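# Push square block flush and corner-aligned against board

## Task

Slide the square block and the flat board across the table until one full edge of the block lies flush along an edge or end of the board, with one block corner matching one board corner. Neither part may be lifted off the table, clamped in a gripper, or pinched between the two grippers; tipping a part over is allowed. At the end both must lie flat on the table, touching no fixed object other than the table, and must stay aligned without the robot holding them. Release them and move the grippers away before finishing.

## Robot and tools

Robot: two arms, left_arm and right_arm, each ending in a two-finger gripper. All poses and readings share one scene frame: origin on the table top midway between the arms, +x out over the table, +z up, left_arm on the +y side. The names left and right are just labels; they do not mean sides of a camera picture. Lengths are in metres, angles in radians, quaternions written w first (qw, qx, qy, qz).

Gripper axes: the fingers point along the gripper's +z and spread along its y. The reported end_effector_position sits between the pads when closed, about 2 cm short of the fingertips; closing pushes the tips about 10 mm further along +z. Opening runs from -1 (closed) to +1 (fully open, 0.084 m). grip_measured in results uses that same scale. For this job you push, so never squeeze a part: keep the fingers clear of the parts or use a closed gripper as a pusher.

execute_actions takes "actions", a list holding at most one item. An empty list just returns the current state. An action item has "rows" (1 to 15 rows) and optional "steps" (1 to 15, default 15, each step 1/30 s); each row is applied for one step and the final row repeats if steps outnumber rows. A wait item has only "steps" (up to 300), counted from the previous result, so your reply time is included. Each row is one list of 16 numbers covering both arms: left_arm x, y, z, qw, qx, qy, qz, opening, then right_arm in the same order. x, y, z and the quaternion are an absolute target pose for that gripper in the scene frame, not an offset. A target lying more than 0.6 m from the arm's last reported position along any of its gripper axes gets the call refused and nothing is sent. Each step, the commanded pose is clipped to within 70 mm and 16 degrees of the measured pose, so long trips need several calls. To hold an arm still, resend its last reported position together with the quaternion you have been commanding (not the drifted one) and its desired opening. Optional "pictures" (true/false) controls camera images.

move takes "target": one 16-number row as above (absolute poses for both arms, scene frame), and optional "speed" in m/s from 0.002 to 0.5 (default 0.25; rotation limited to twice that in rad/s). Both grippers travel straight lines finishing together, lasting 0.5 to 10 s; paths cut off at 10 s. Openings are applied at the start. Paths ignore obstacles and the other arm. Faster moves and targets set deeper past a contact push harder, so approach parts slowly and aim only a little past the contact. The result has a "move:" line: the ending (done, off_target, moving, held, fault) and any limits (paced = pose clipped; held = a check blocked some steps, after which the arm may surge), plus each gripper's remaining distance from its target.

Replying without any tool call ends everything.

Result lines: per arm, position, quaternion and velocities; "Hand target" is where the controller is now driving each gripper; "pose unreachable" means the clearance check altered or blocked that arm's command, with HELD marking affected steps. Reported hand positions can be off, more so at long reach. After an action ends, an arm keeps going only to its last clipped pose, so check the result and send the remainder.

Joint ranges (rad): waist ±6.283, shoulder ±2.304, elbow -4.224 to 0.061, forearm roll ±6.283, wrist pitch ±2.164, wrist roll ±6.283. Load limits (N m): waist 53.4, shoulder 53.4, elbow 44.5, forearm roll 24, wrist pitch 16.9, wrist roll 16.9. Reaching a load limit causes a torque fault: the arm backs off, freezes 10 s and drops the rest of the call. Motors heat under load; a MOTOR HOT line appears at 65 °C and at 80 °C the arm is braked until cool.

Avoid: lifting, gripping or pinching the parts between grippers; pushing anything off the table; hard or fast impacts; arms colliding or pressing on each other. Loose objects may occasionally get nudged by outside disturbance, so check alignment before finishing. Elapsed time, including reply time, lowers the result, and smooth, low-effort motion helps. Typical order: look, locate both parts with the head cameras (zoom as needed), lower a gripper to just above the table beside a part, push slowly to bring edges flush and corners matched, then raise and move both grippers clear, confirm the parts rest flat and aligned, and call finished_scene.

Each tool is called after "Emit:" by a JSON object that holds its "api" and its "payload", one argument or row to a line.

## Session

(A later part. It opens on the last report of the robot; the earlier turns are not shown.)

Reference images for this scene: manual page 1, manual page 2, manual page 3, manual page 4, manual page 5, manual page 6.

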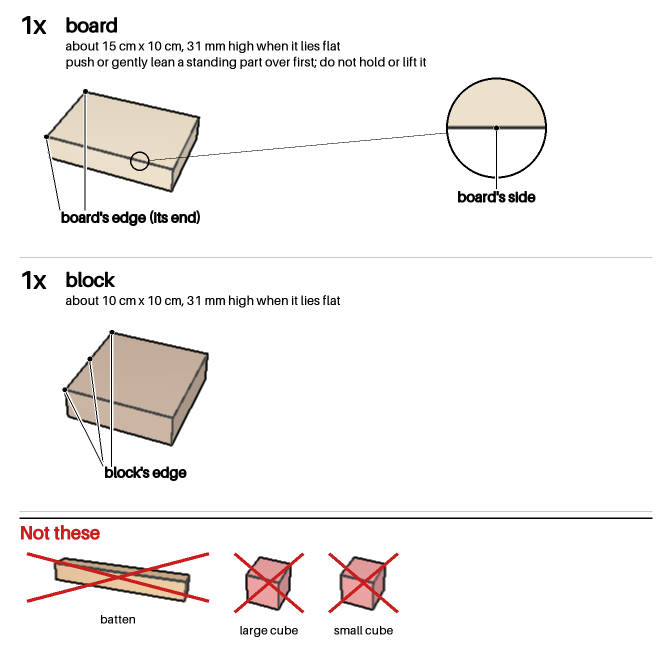

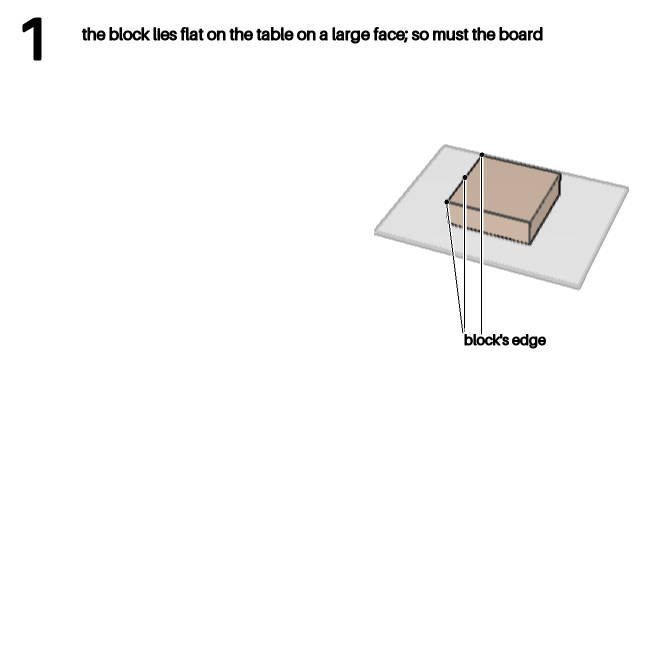

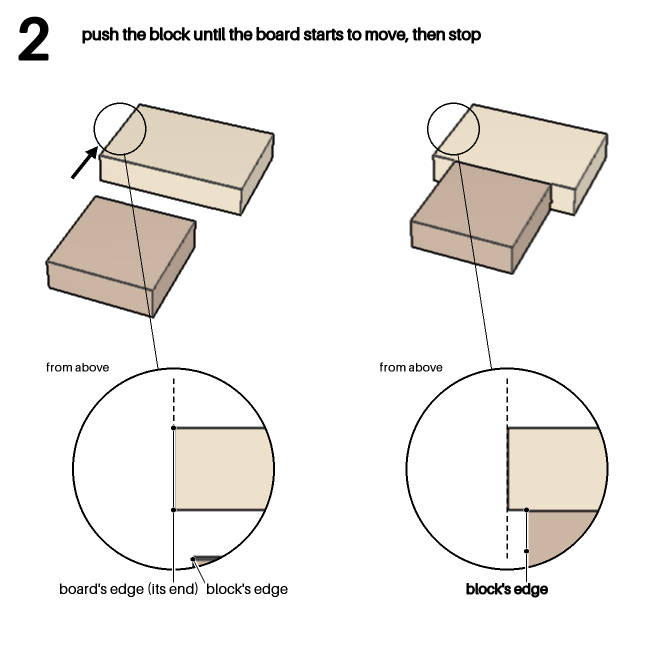

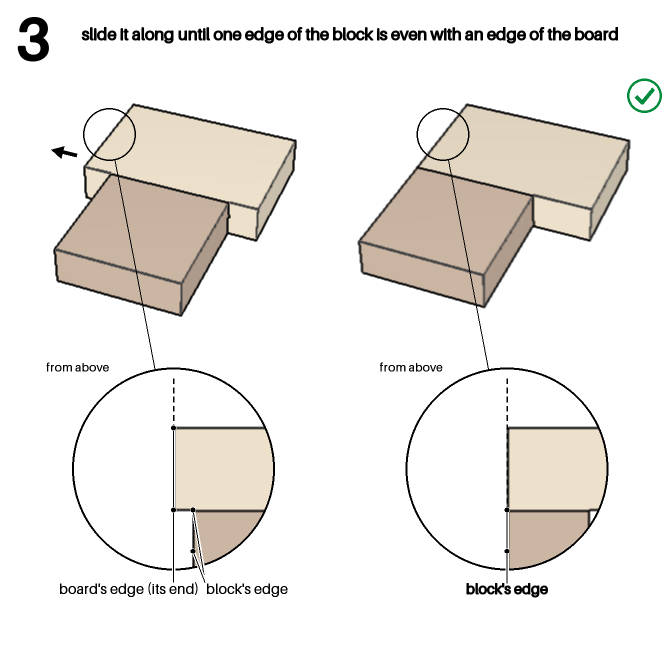

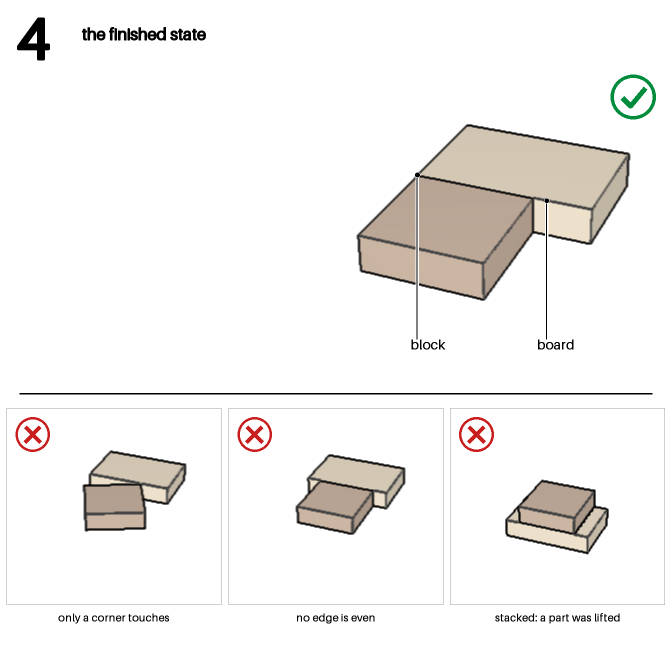

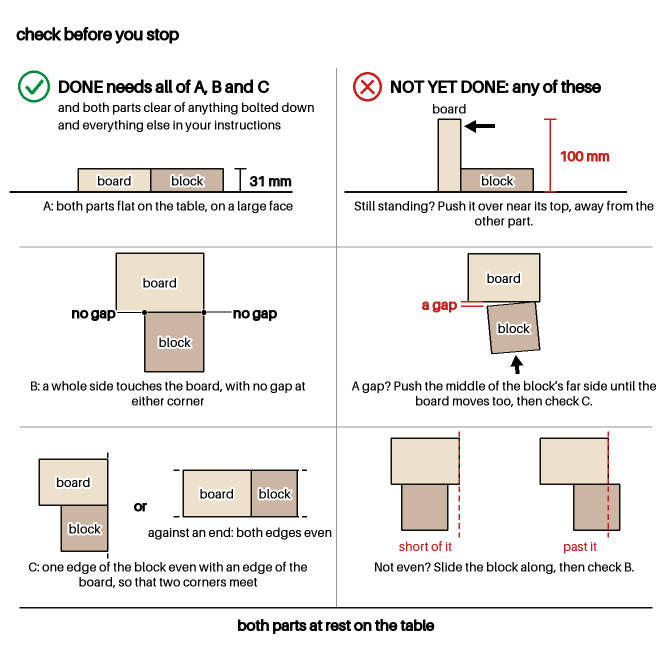

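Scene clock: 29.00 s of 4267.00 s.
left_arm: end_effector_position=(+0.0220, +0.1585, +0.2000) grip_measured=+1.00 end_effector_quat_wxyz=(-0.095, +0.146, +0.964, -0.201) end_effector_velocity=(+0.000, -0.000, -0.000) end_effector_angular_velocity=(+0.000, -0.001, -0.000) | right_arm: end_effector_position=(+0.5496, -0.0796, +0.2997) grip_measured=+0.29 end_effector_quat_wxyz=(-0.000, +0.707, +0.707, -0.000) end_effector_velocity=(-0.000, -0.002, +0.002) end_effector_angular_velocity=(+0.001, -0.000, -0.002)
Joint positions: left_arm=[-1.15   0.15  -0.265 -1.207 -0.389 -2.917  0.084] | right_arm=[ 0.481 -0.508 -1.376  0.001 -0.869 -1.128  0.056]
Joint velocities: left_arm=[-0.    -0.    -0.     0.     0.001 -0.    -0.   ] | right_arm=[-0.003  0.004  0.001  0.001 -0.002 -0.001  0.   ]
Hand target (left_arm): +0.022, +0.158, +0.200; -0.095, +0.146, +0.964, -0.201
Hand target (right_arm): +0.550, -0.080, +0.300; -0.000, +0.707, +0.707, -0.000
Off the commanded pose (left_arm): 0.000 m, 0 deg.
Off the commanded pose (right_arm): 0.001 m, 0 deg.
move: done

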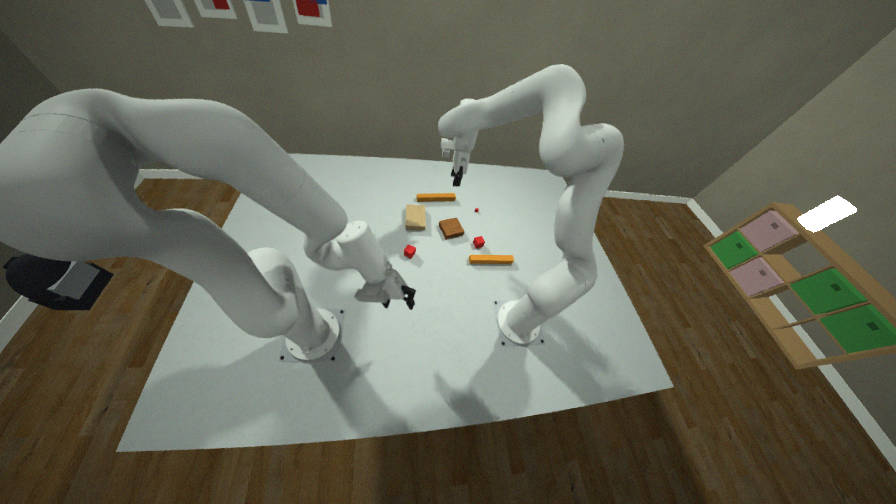

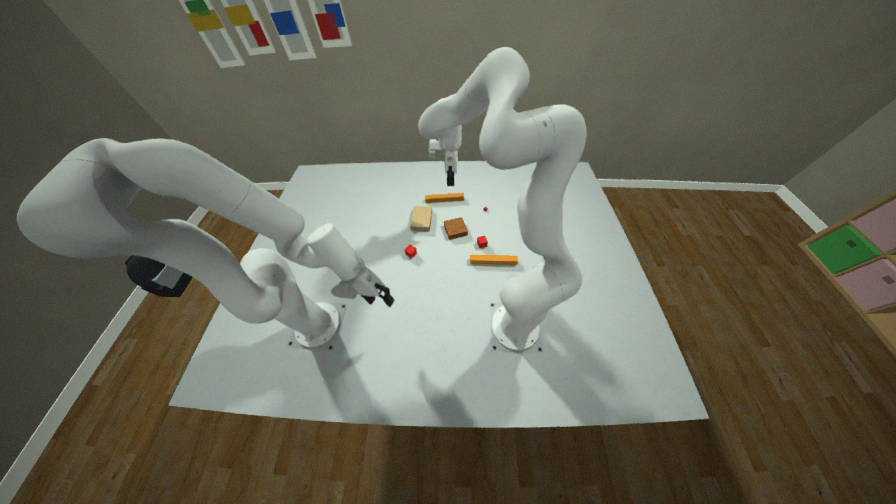

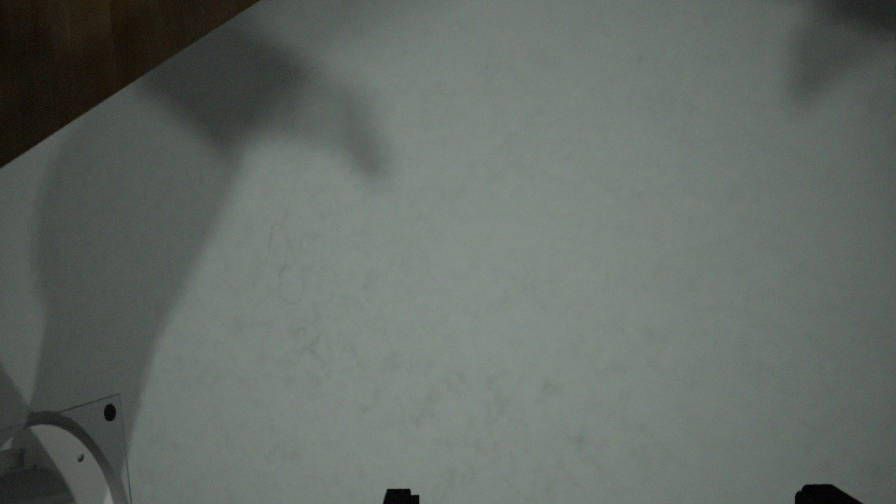

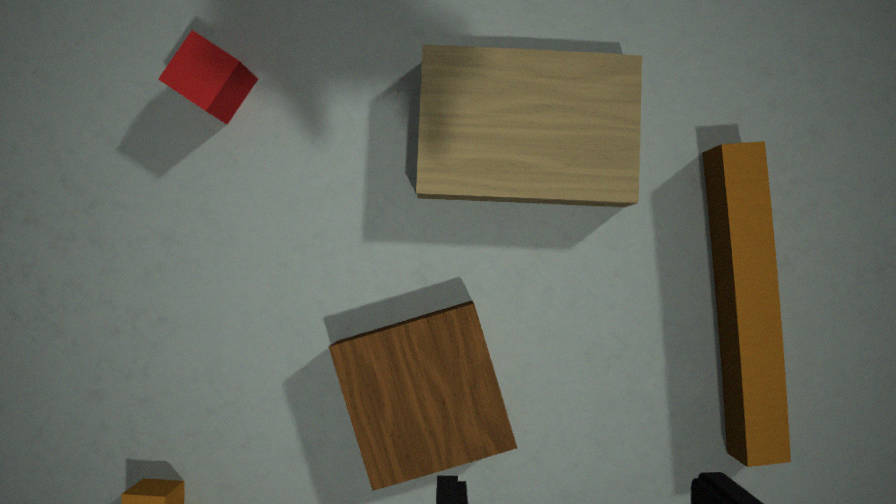

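Emit:
{"api": "move", "payload": {
  "target": [0.022,0.1585,0.2,-0.095,0.146,0.964,-0.201,1,0.422,-0.133,0.08,0,0.989,0.148,0,0.3]
}}

Emit:
{"api": "move", "payload": {
  "target": [0.022,0.1585,0.2,-0.095,0.146,0.964,-0.201,1,0.422,-0.133,0.032,0,0.989,0.148,0,0.3],
  "speed": 0.06
}}

Emit:
{"api": "move", "payload": {
  "target": [0.022,0.1585,0.2,-0.095,0.146,0.964,-0.201,1,0.441,-0.127,0.032,0,0.989,0.148,0,0.3],
  "speed": 0.03
}}

Emit:
{"api": "move", "payload": {
  "target": [0.022,0.1585,0.2,-0.095,0.146,0.964,-0.201,1,0.476,-0.092,0.032,0,1,-0.02,0,0.3],
  "speed": 0.05
}}

Scene clock: 41.03 s of 4267.00 s.
left_arm: end_effector_position=(+0.0220, +0.1585, +0.2000) grip_measured=+1.00 end_effector_quat_wxyz=(-0.095, +0.146, +0.964, -0.201) end_effector_velocity=(-0.000, +0.000, -0.000) end_effector_angular_velocity=(+0.001, +0.001, -0.001) | right_arm: end_effector_position=(+0.4220, -0.1326, +0.0803) grip_measured=+0.29 end_effector_quat_wxyz=(-0.001, +0.989, +0.149, -0.000) end_effector_velocity=(-0.002, +0.000, -0.003) end_effector_angular_velocity=(-0.007, -0.000, -0.008)
Joint positions: left_arm=[-1.15   0.15  -0.265 -1.207 -0.389 -2.917  0.084] | right_arm=[ 0.495 -0.571 -0.853  0.006 -0.282  0.153  0.056]
Joint velocities: left_arm=[-0.     0.     0.001  0.    -0.001  0.    -0.   ] | right_arm=[ 0.006 -0.004  0.003 -0.021  0.004  0.035 -0.   ]
Hand target (left_arm): +0.022, +0.159, +0.200; -0.095, +0.146, +0.964, -0.201
Hand target (right_arm): +0.422, -0.133, +0.080; -0.000, +0.989, +0.148, -0.000
Off the commanded pose (left_arm): 0.000 m, 0 deg.
Off the commanded pose (right_arm): 0.001 m, 0 deg.
After step 90, 6.00 s passed at rest.
move: done

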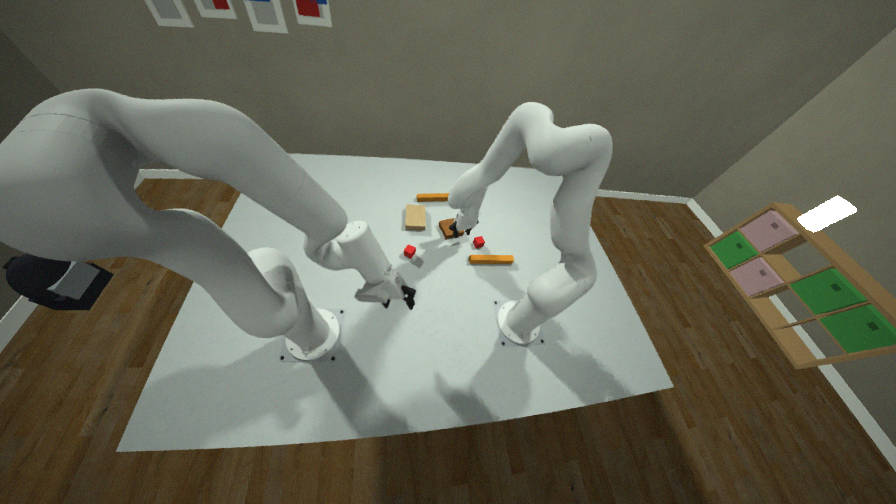

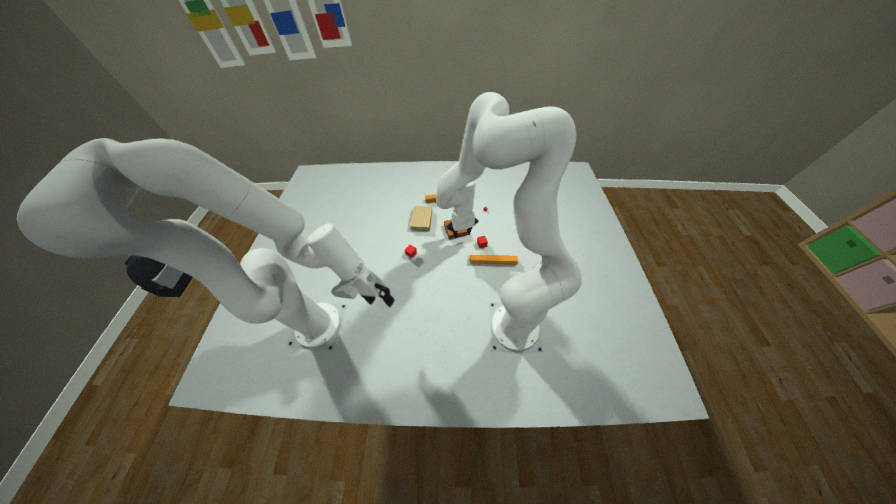

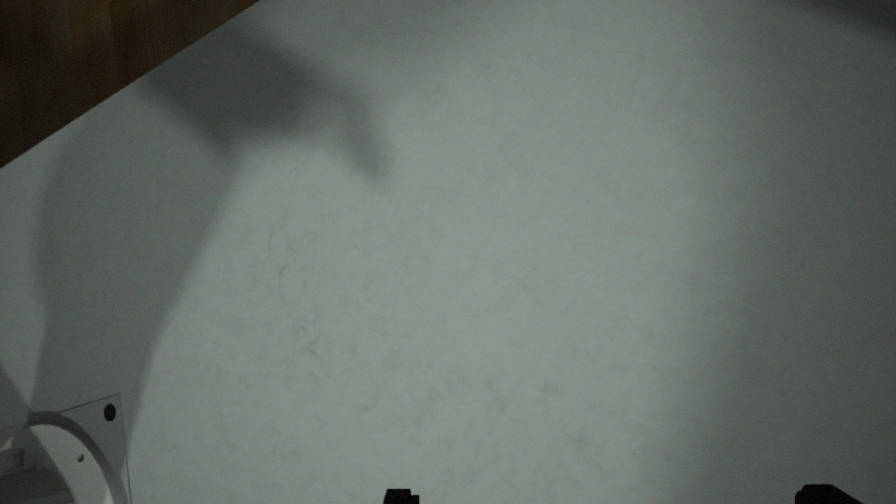

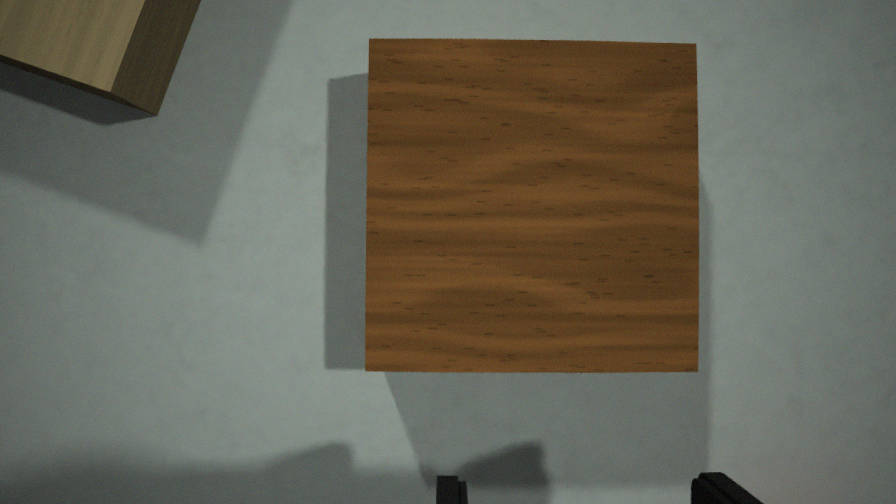

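Scene clock: 42.20 s of 4267.00 s.
left_arm: end_effector_position=(+0.0220, +0.1585, +0.2000) grip_measured=+1.00 end_effector_quat_wxyz=(-0.095, +0.146, +0.964, -0.201) end_effector_velocity=(-0.000, +0.001, -0.001) end_effector_angular_velocity=(+0.002, +0.001, +0.000) | right_arm: end_effector_position=(+0.4220, -0.1329, +0.0323) grip_measured=+0.29 end_effector_quat_wxyz=(-0.000, +0.989, +0.148, +0.000) end_effector_velocity=(-0.000, -0.000, -0.003) end_effector_angular_velocity=(-0.000, +0.001, -0.003)
Joint positions: left_arm=[-1.15   0.15  -0.265 -1.207 -0.389 -2.917  0.084] | right_arm=[ 0.495 -0.682 -0.872  0.001 -0.19   0.159  0.056]
Joint velocities: left_arm=[ 0.    -0.001  0.001 -0.    -0.    -0.     0.   ] | right_arm=[-0.    -0.007 -0.001  0.001  0.004  0.002  0.   ]
Hand target (left_arm): +0.022, +0.159, +0.200; -0.095, +0.146, +0.964, -0.201
Hand target (right_arm): +0.422, -0.133, +0.032; -0.000, +0.989, +0.148, -0.000
Off the commanded pose (left_arm): 0.000 m, 0 deg.
Off the commanded pose (right_arm): 0.000 m, 0 deg.
move: done

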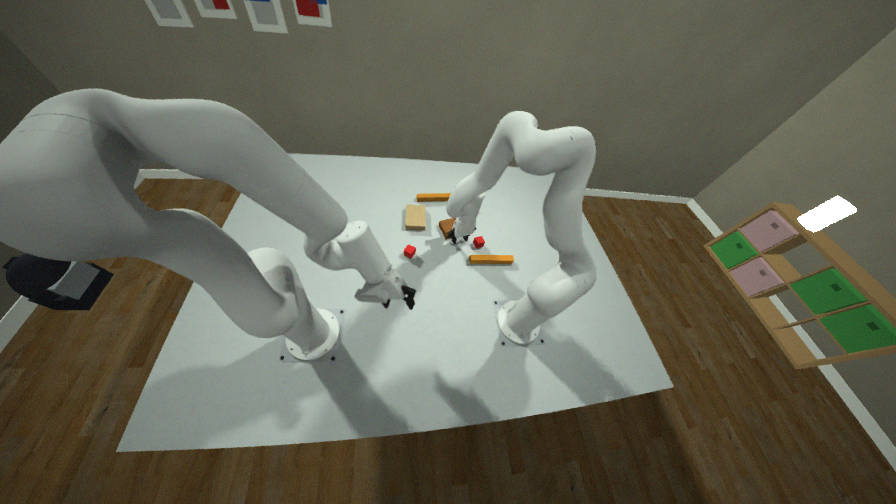

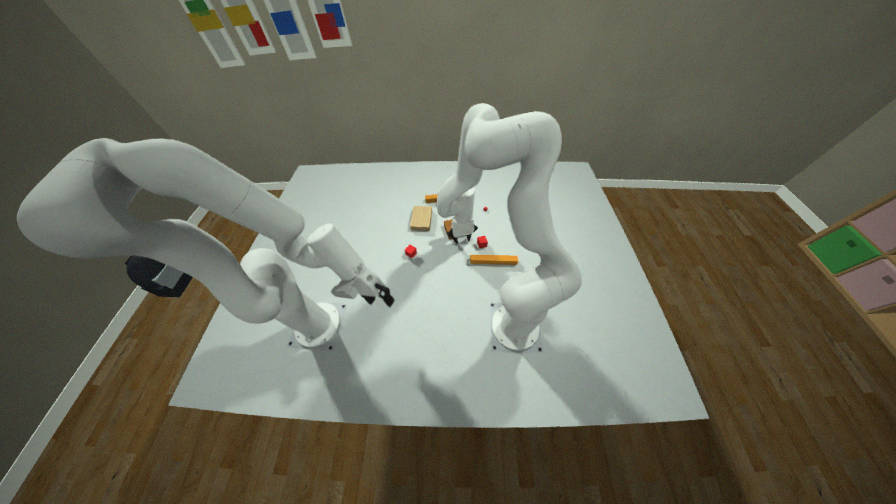

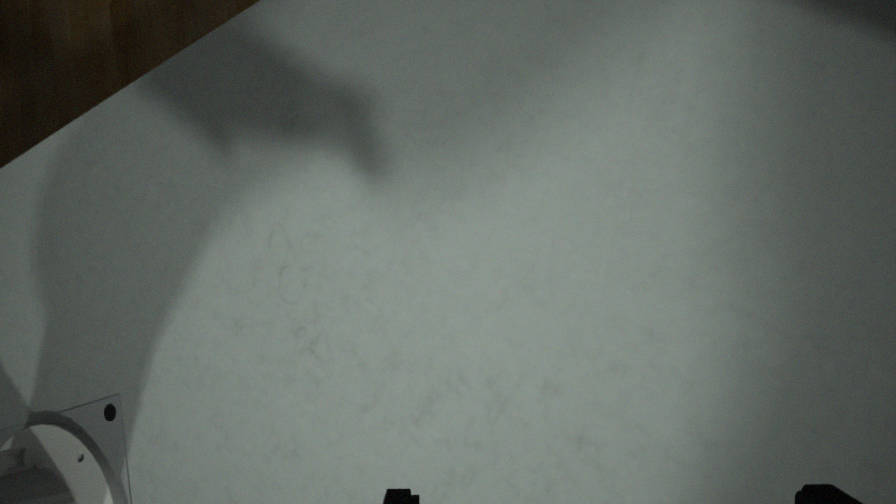

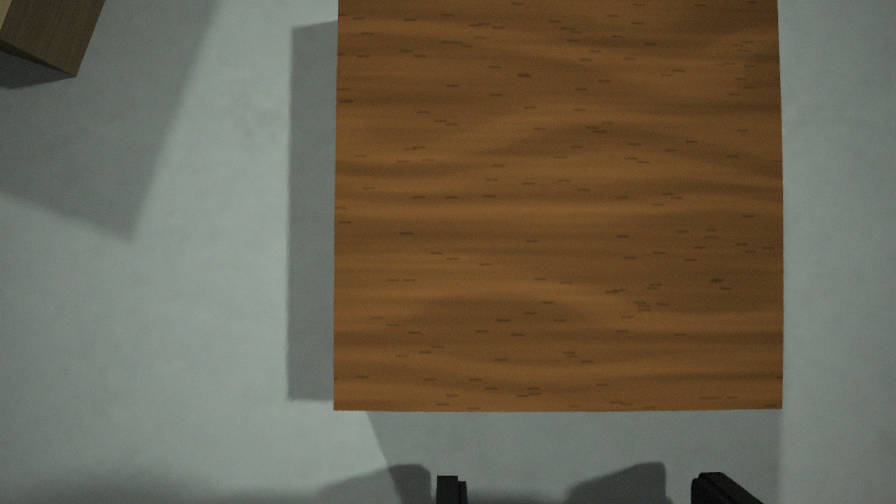

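Scene clock: 43.17 s of 4267.00 s.
left_arm: end_effector_position=(+0.0220, +0.1585, +0.2000) grip_measured=+1.00 end_effector_quat_wxyz=(-0.095, +0.146, +0.964, -0.201) end_effector_velocity=(+0.000, -0.000, +0.001) end_effector_angular_velocity=(-0.002, -0.002, -0.001) | right_arm: end_effector_position=(+0.4407, -0.1271, +0.0320) grip_measured=+0.29 end_effector_quat_wxyz=(+0.000, +0.989, +0.148, -0.000) end_effector_velocity=(+0.003, +0.000, +0.001) end_effector_angular_velocity=(+0.002, -0.003, -0.003)
Joint positions: left_arm=[-1.15   0.15  -0.265 -1.207 -0.389 -2.917  0.084] | right_arm=[ 0.489 -0.71  -0.928 -0.    -0.219  0.154  0.056]
Joint velocities: left_arm=[ 0.     0.001 -0.001  0.001  0.    -0.    -0.   ] | right_arm=[-0.002 -0.002 -0.007  0.001 -0.002  0.    -0.   ]
Hand target (left_arm): +0.022, +0.159, +0.200; -0.095, +0.146, +0.964, -0.201
Hand target (right_arm): +0.441, -0.127, +0.032; +0.000, +0.989, +0.148, +0.000
Off the commanded pose (left_arm): 0.000 m, 0 deg.
Off the commanded pose (right_arm): 0.000 m, 0 deg.
move: done

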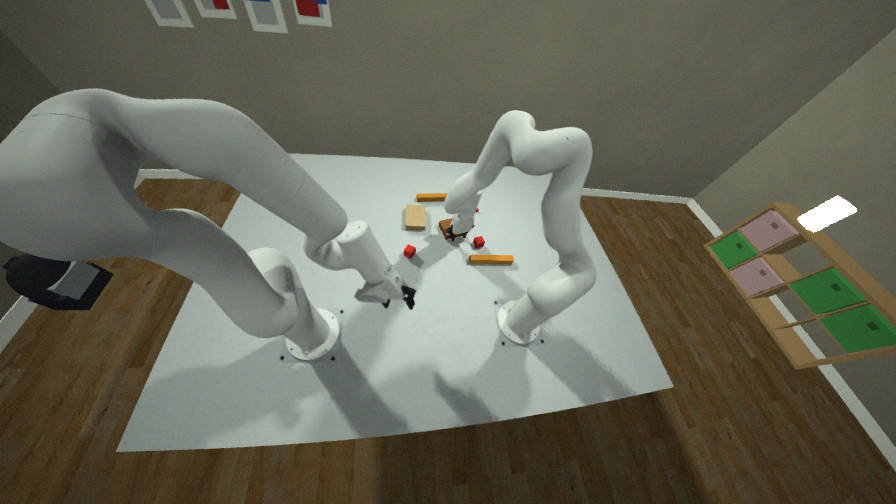

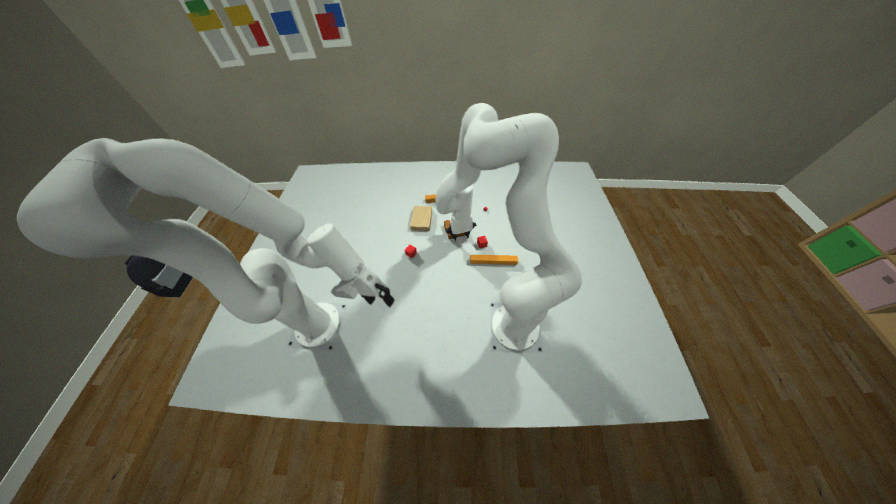

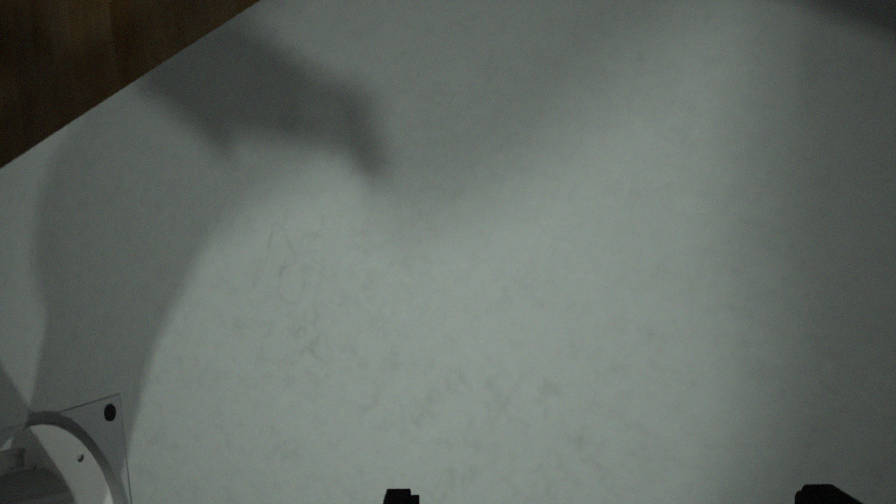

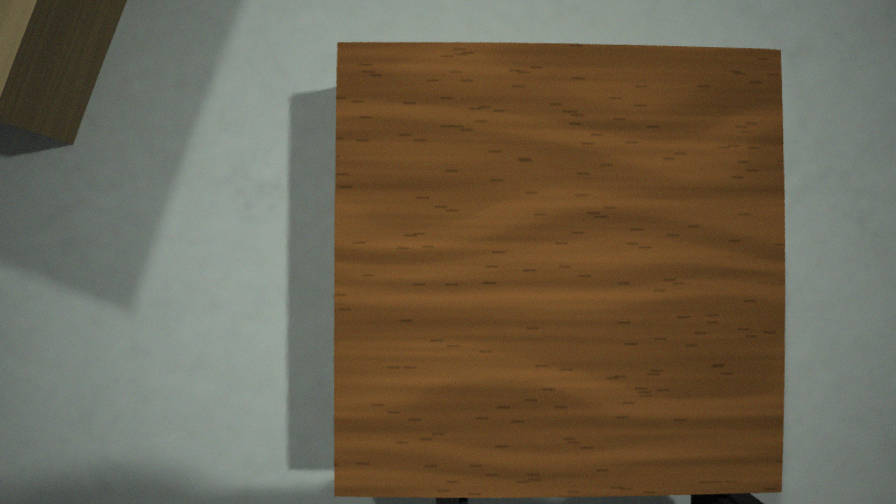

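Scene clock: 46.80 s of 4267.00 s.
left_arm: end_effector_position=(+0.0220, +0.1585, +0.2000) grip_measured=+1.00 end_effector_quat_wxyz=(-0.095, +0.146, +0.964, -0.201) end_effector_velocity=(+0.001, -0.000, -0.000) end_effector_angular_velocity=(+0.000, -0.001, +0.000) | right_arm: end_effector_position=(+0.4760, -0.0922, +0.0320) grip_measured=+0.29 end_effector_quat_wxyz=(+0.000, +1.000, -0.020, +0.000) end_effector_velocity=(+0.001, +0.001, +0.000) end_effector_angular_velocity=(-0.001, -0.001, -0.010)
Joint positions: left_arm=[-1.15   0.15  -0.265 -1.207 -0.389 -2.917  0.084] | right_arm=[ 0.519 -0.779 -1.07  -0.    -0.291  0.52   0.056]
Joint velocities: left_arm=[ 0.001 -0.001 -0.001  0.001  0.001  0.    -0.   ] | right_arm=[ 0.001 -0.002 -0.005 -0.004 -0.002  0.016  0.   ]
Hand target (left_arm): +0.022, +0.158, +0.200; -0.095, +0.146, +0.964, -0.201
Hand target (right_arm): +0.476, -0.092, +0.032; +0.000, +1.000, -0.020, +0.000
Off the commanded pose (left_arm): 0.000 m, 0 deg.
Off the commanded pose (right_arm): 0.000 m, 0 deg.
move: done

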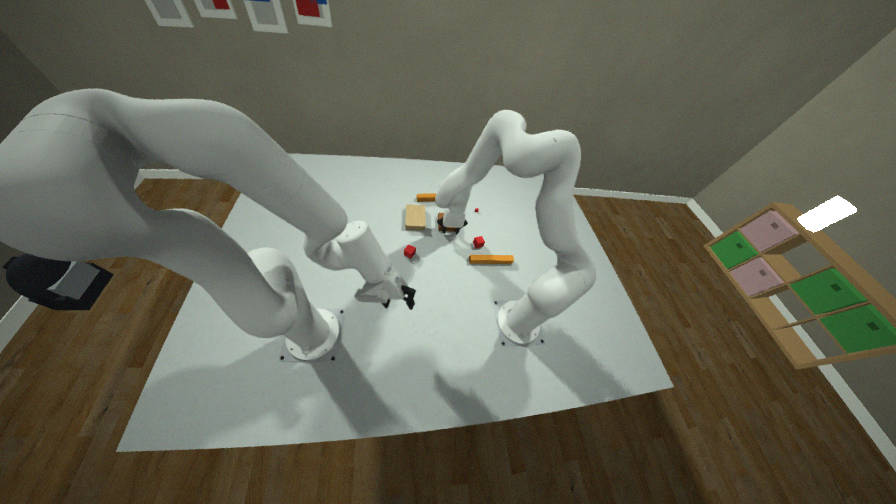

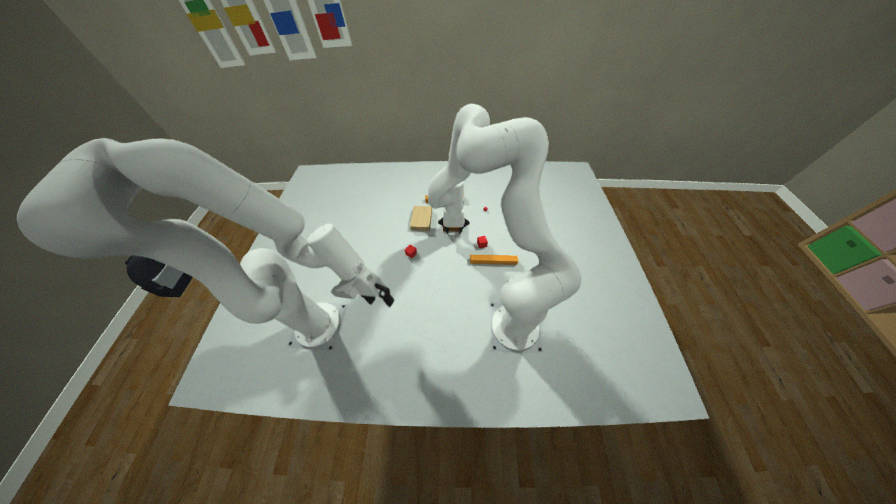

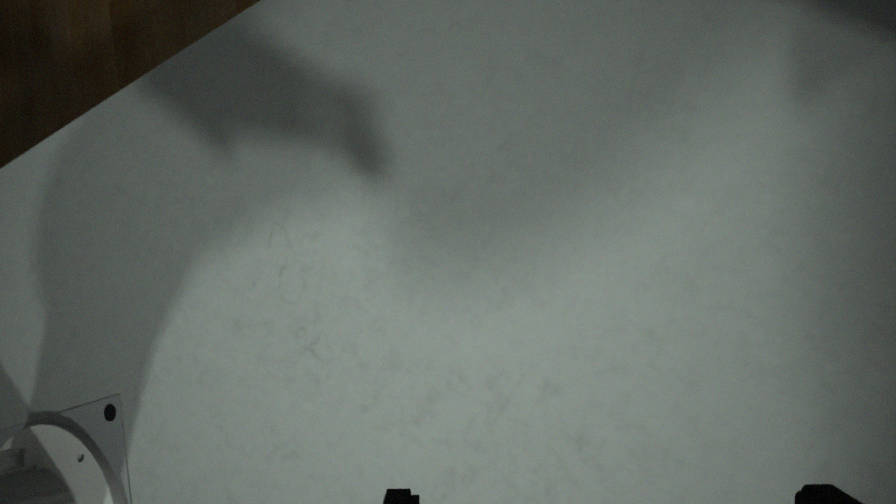

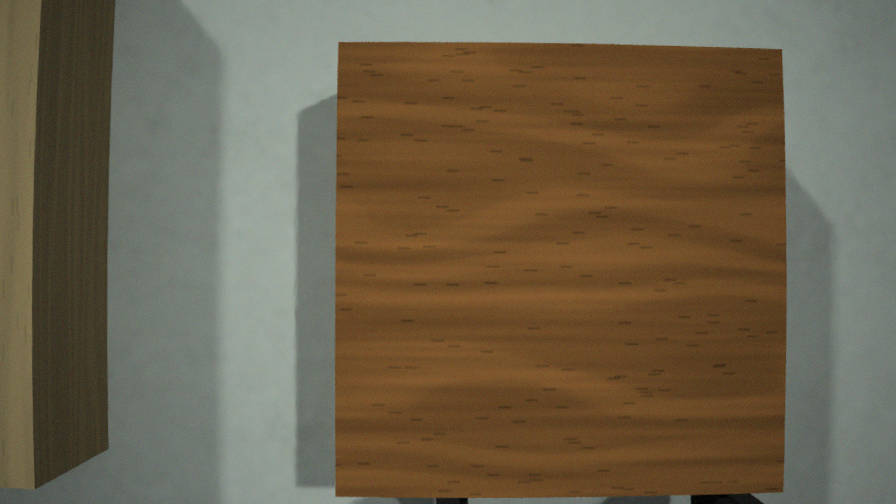

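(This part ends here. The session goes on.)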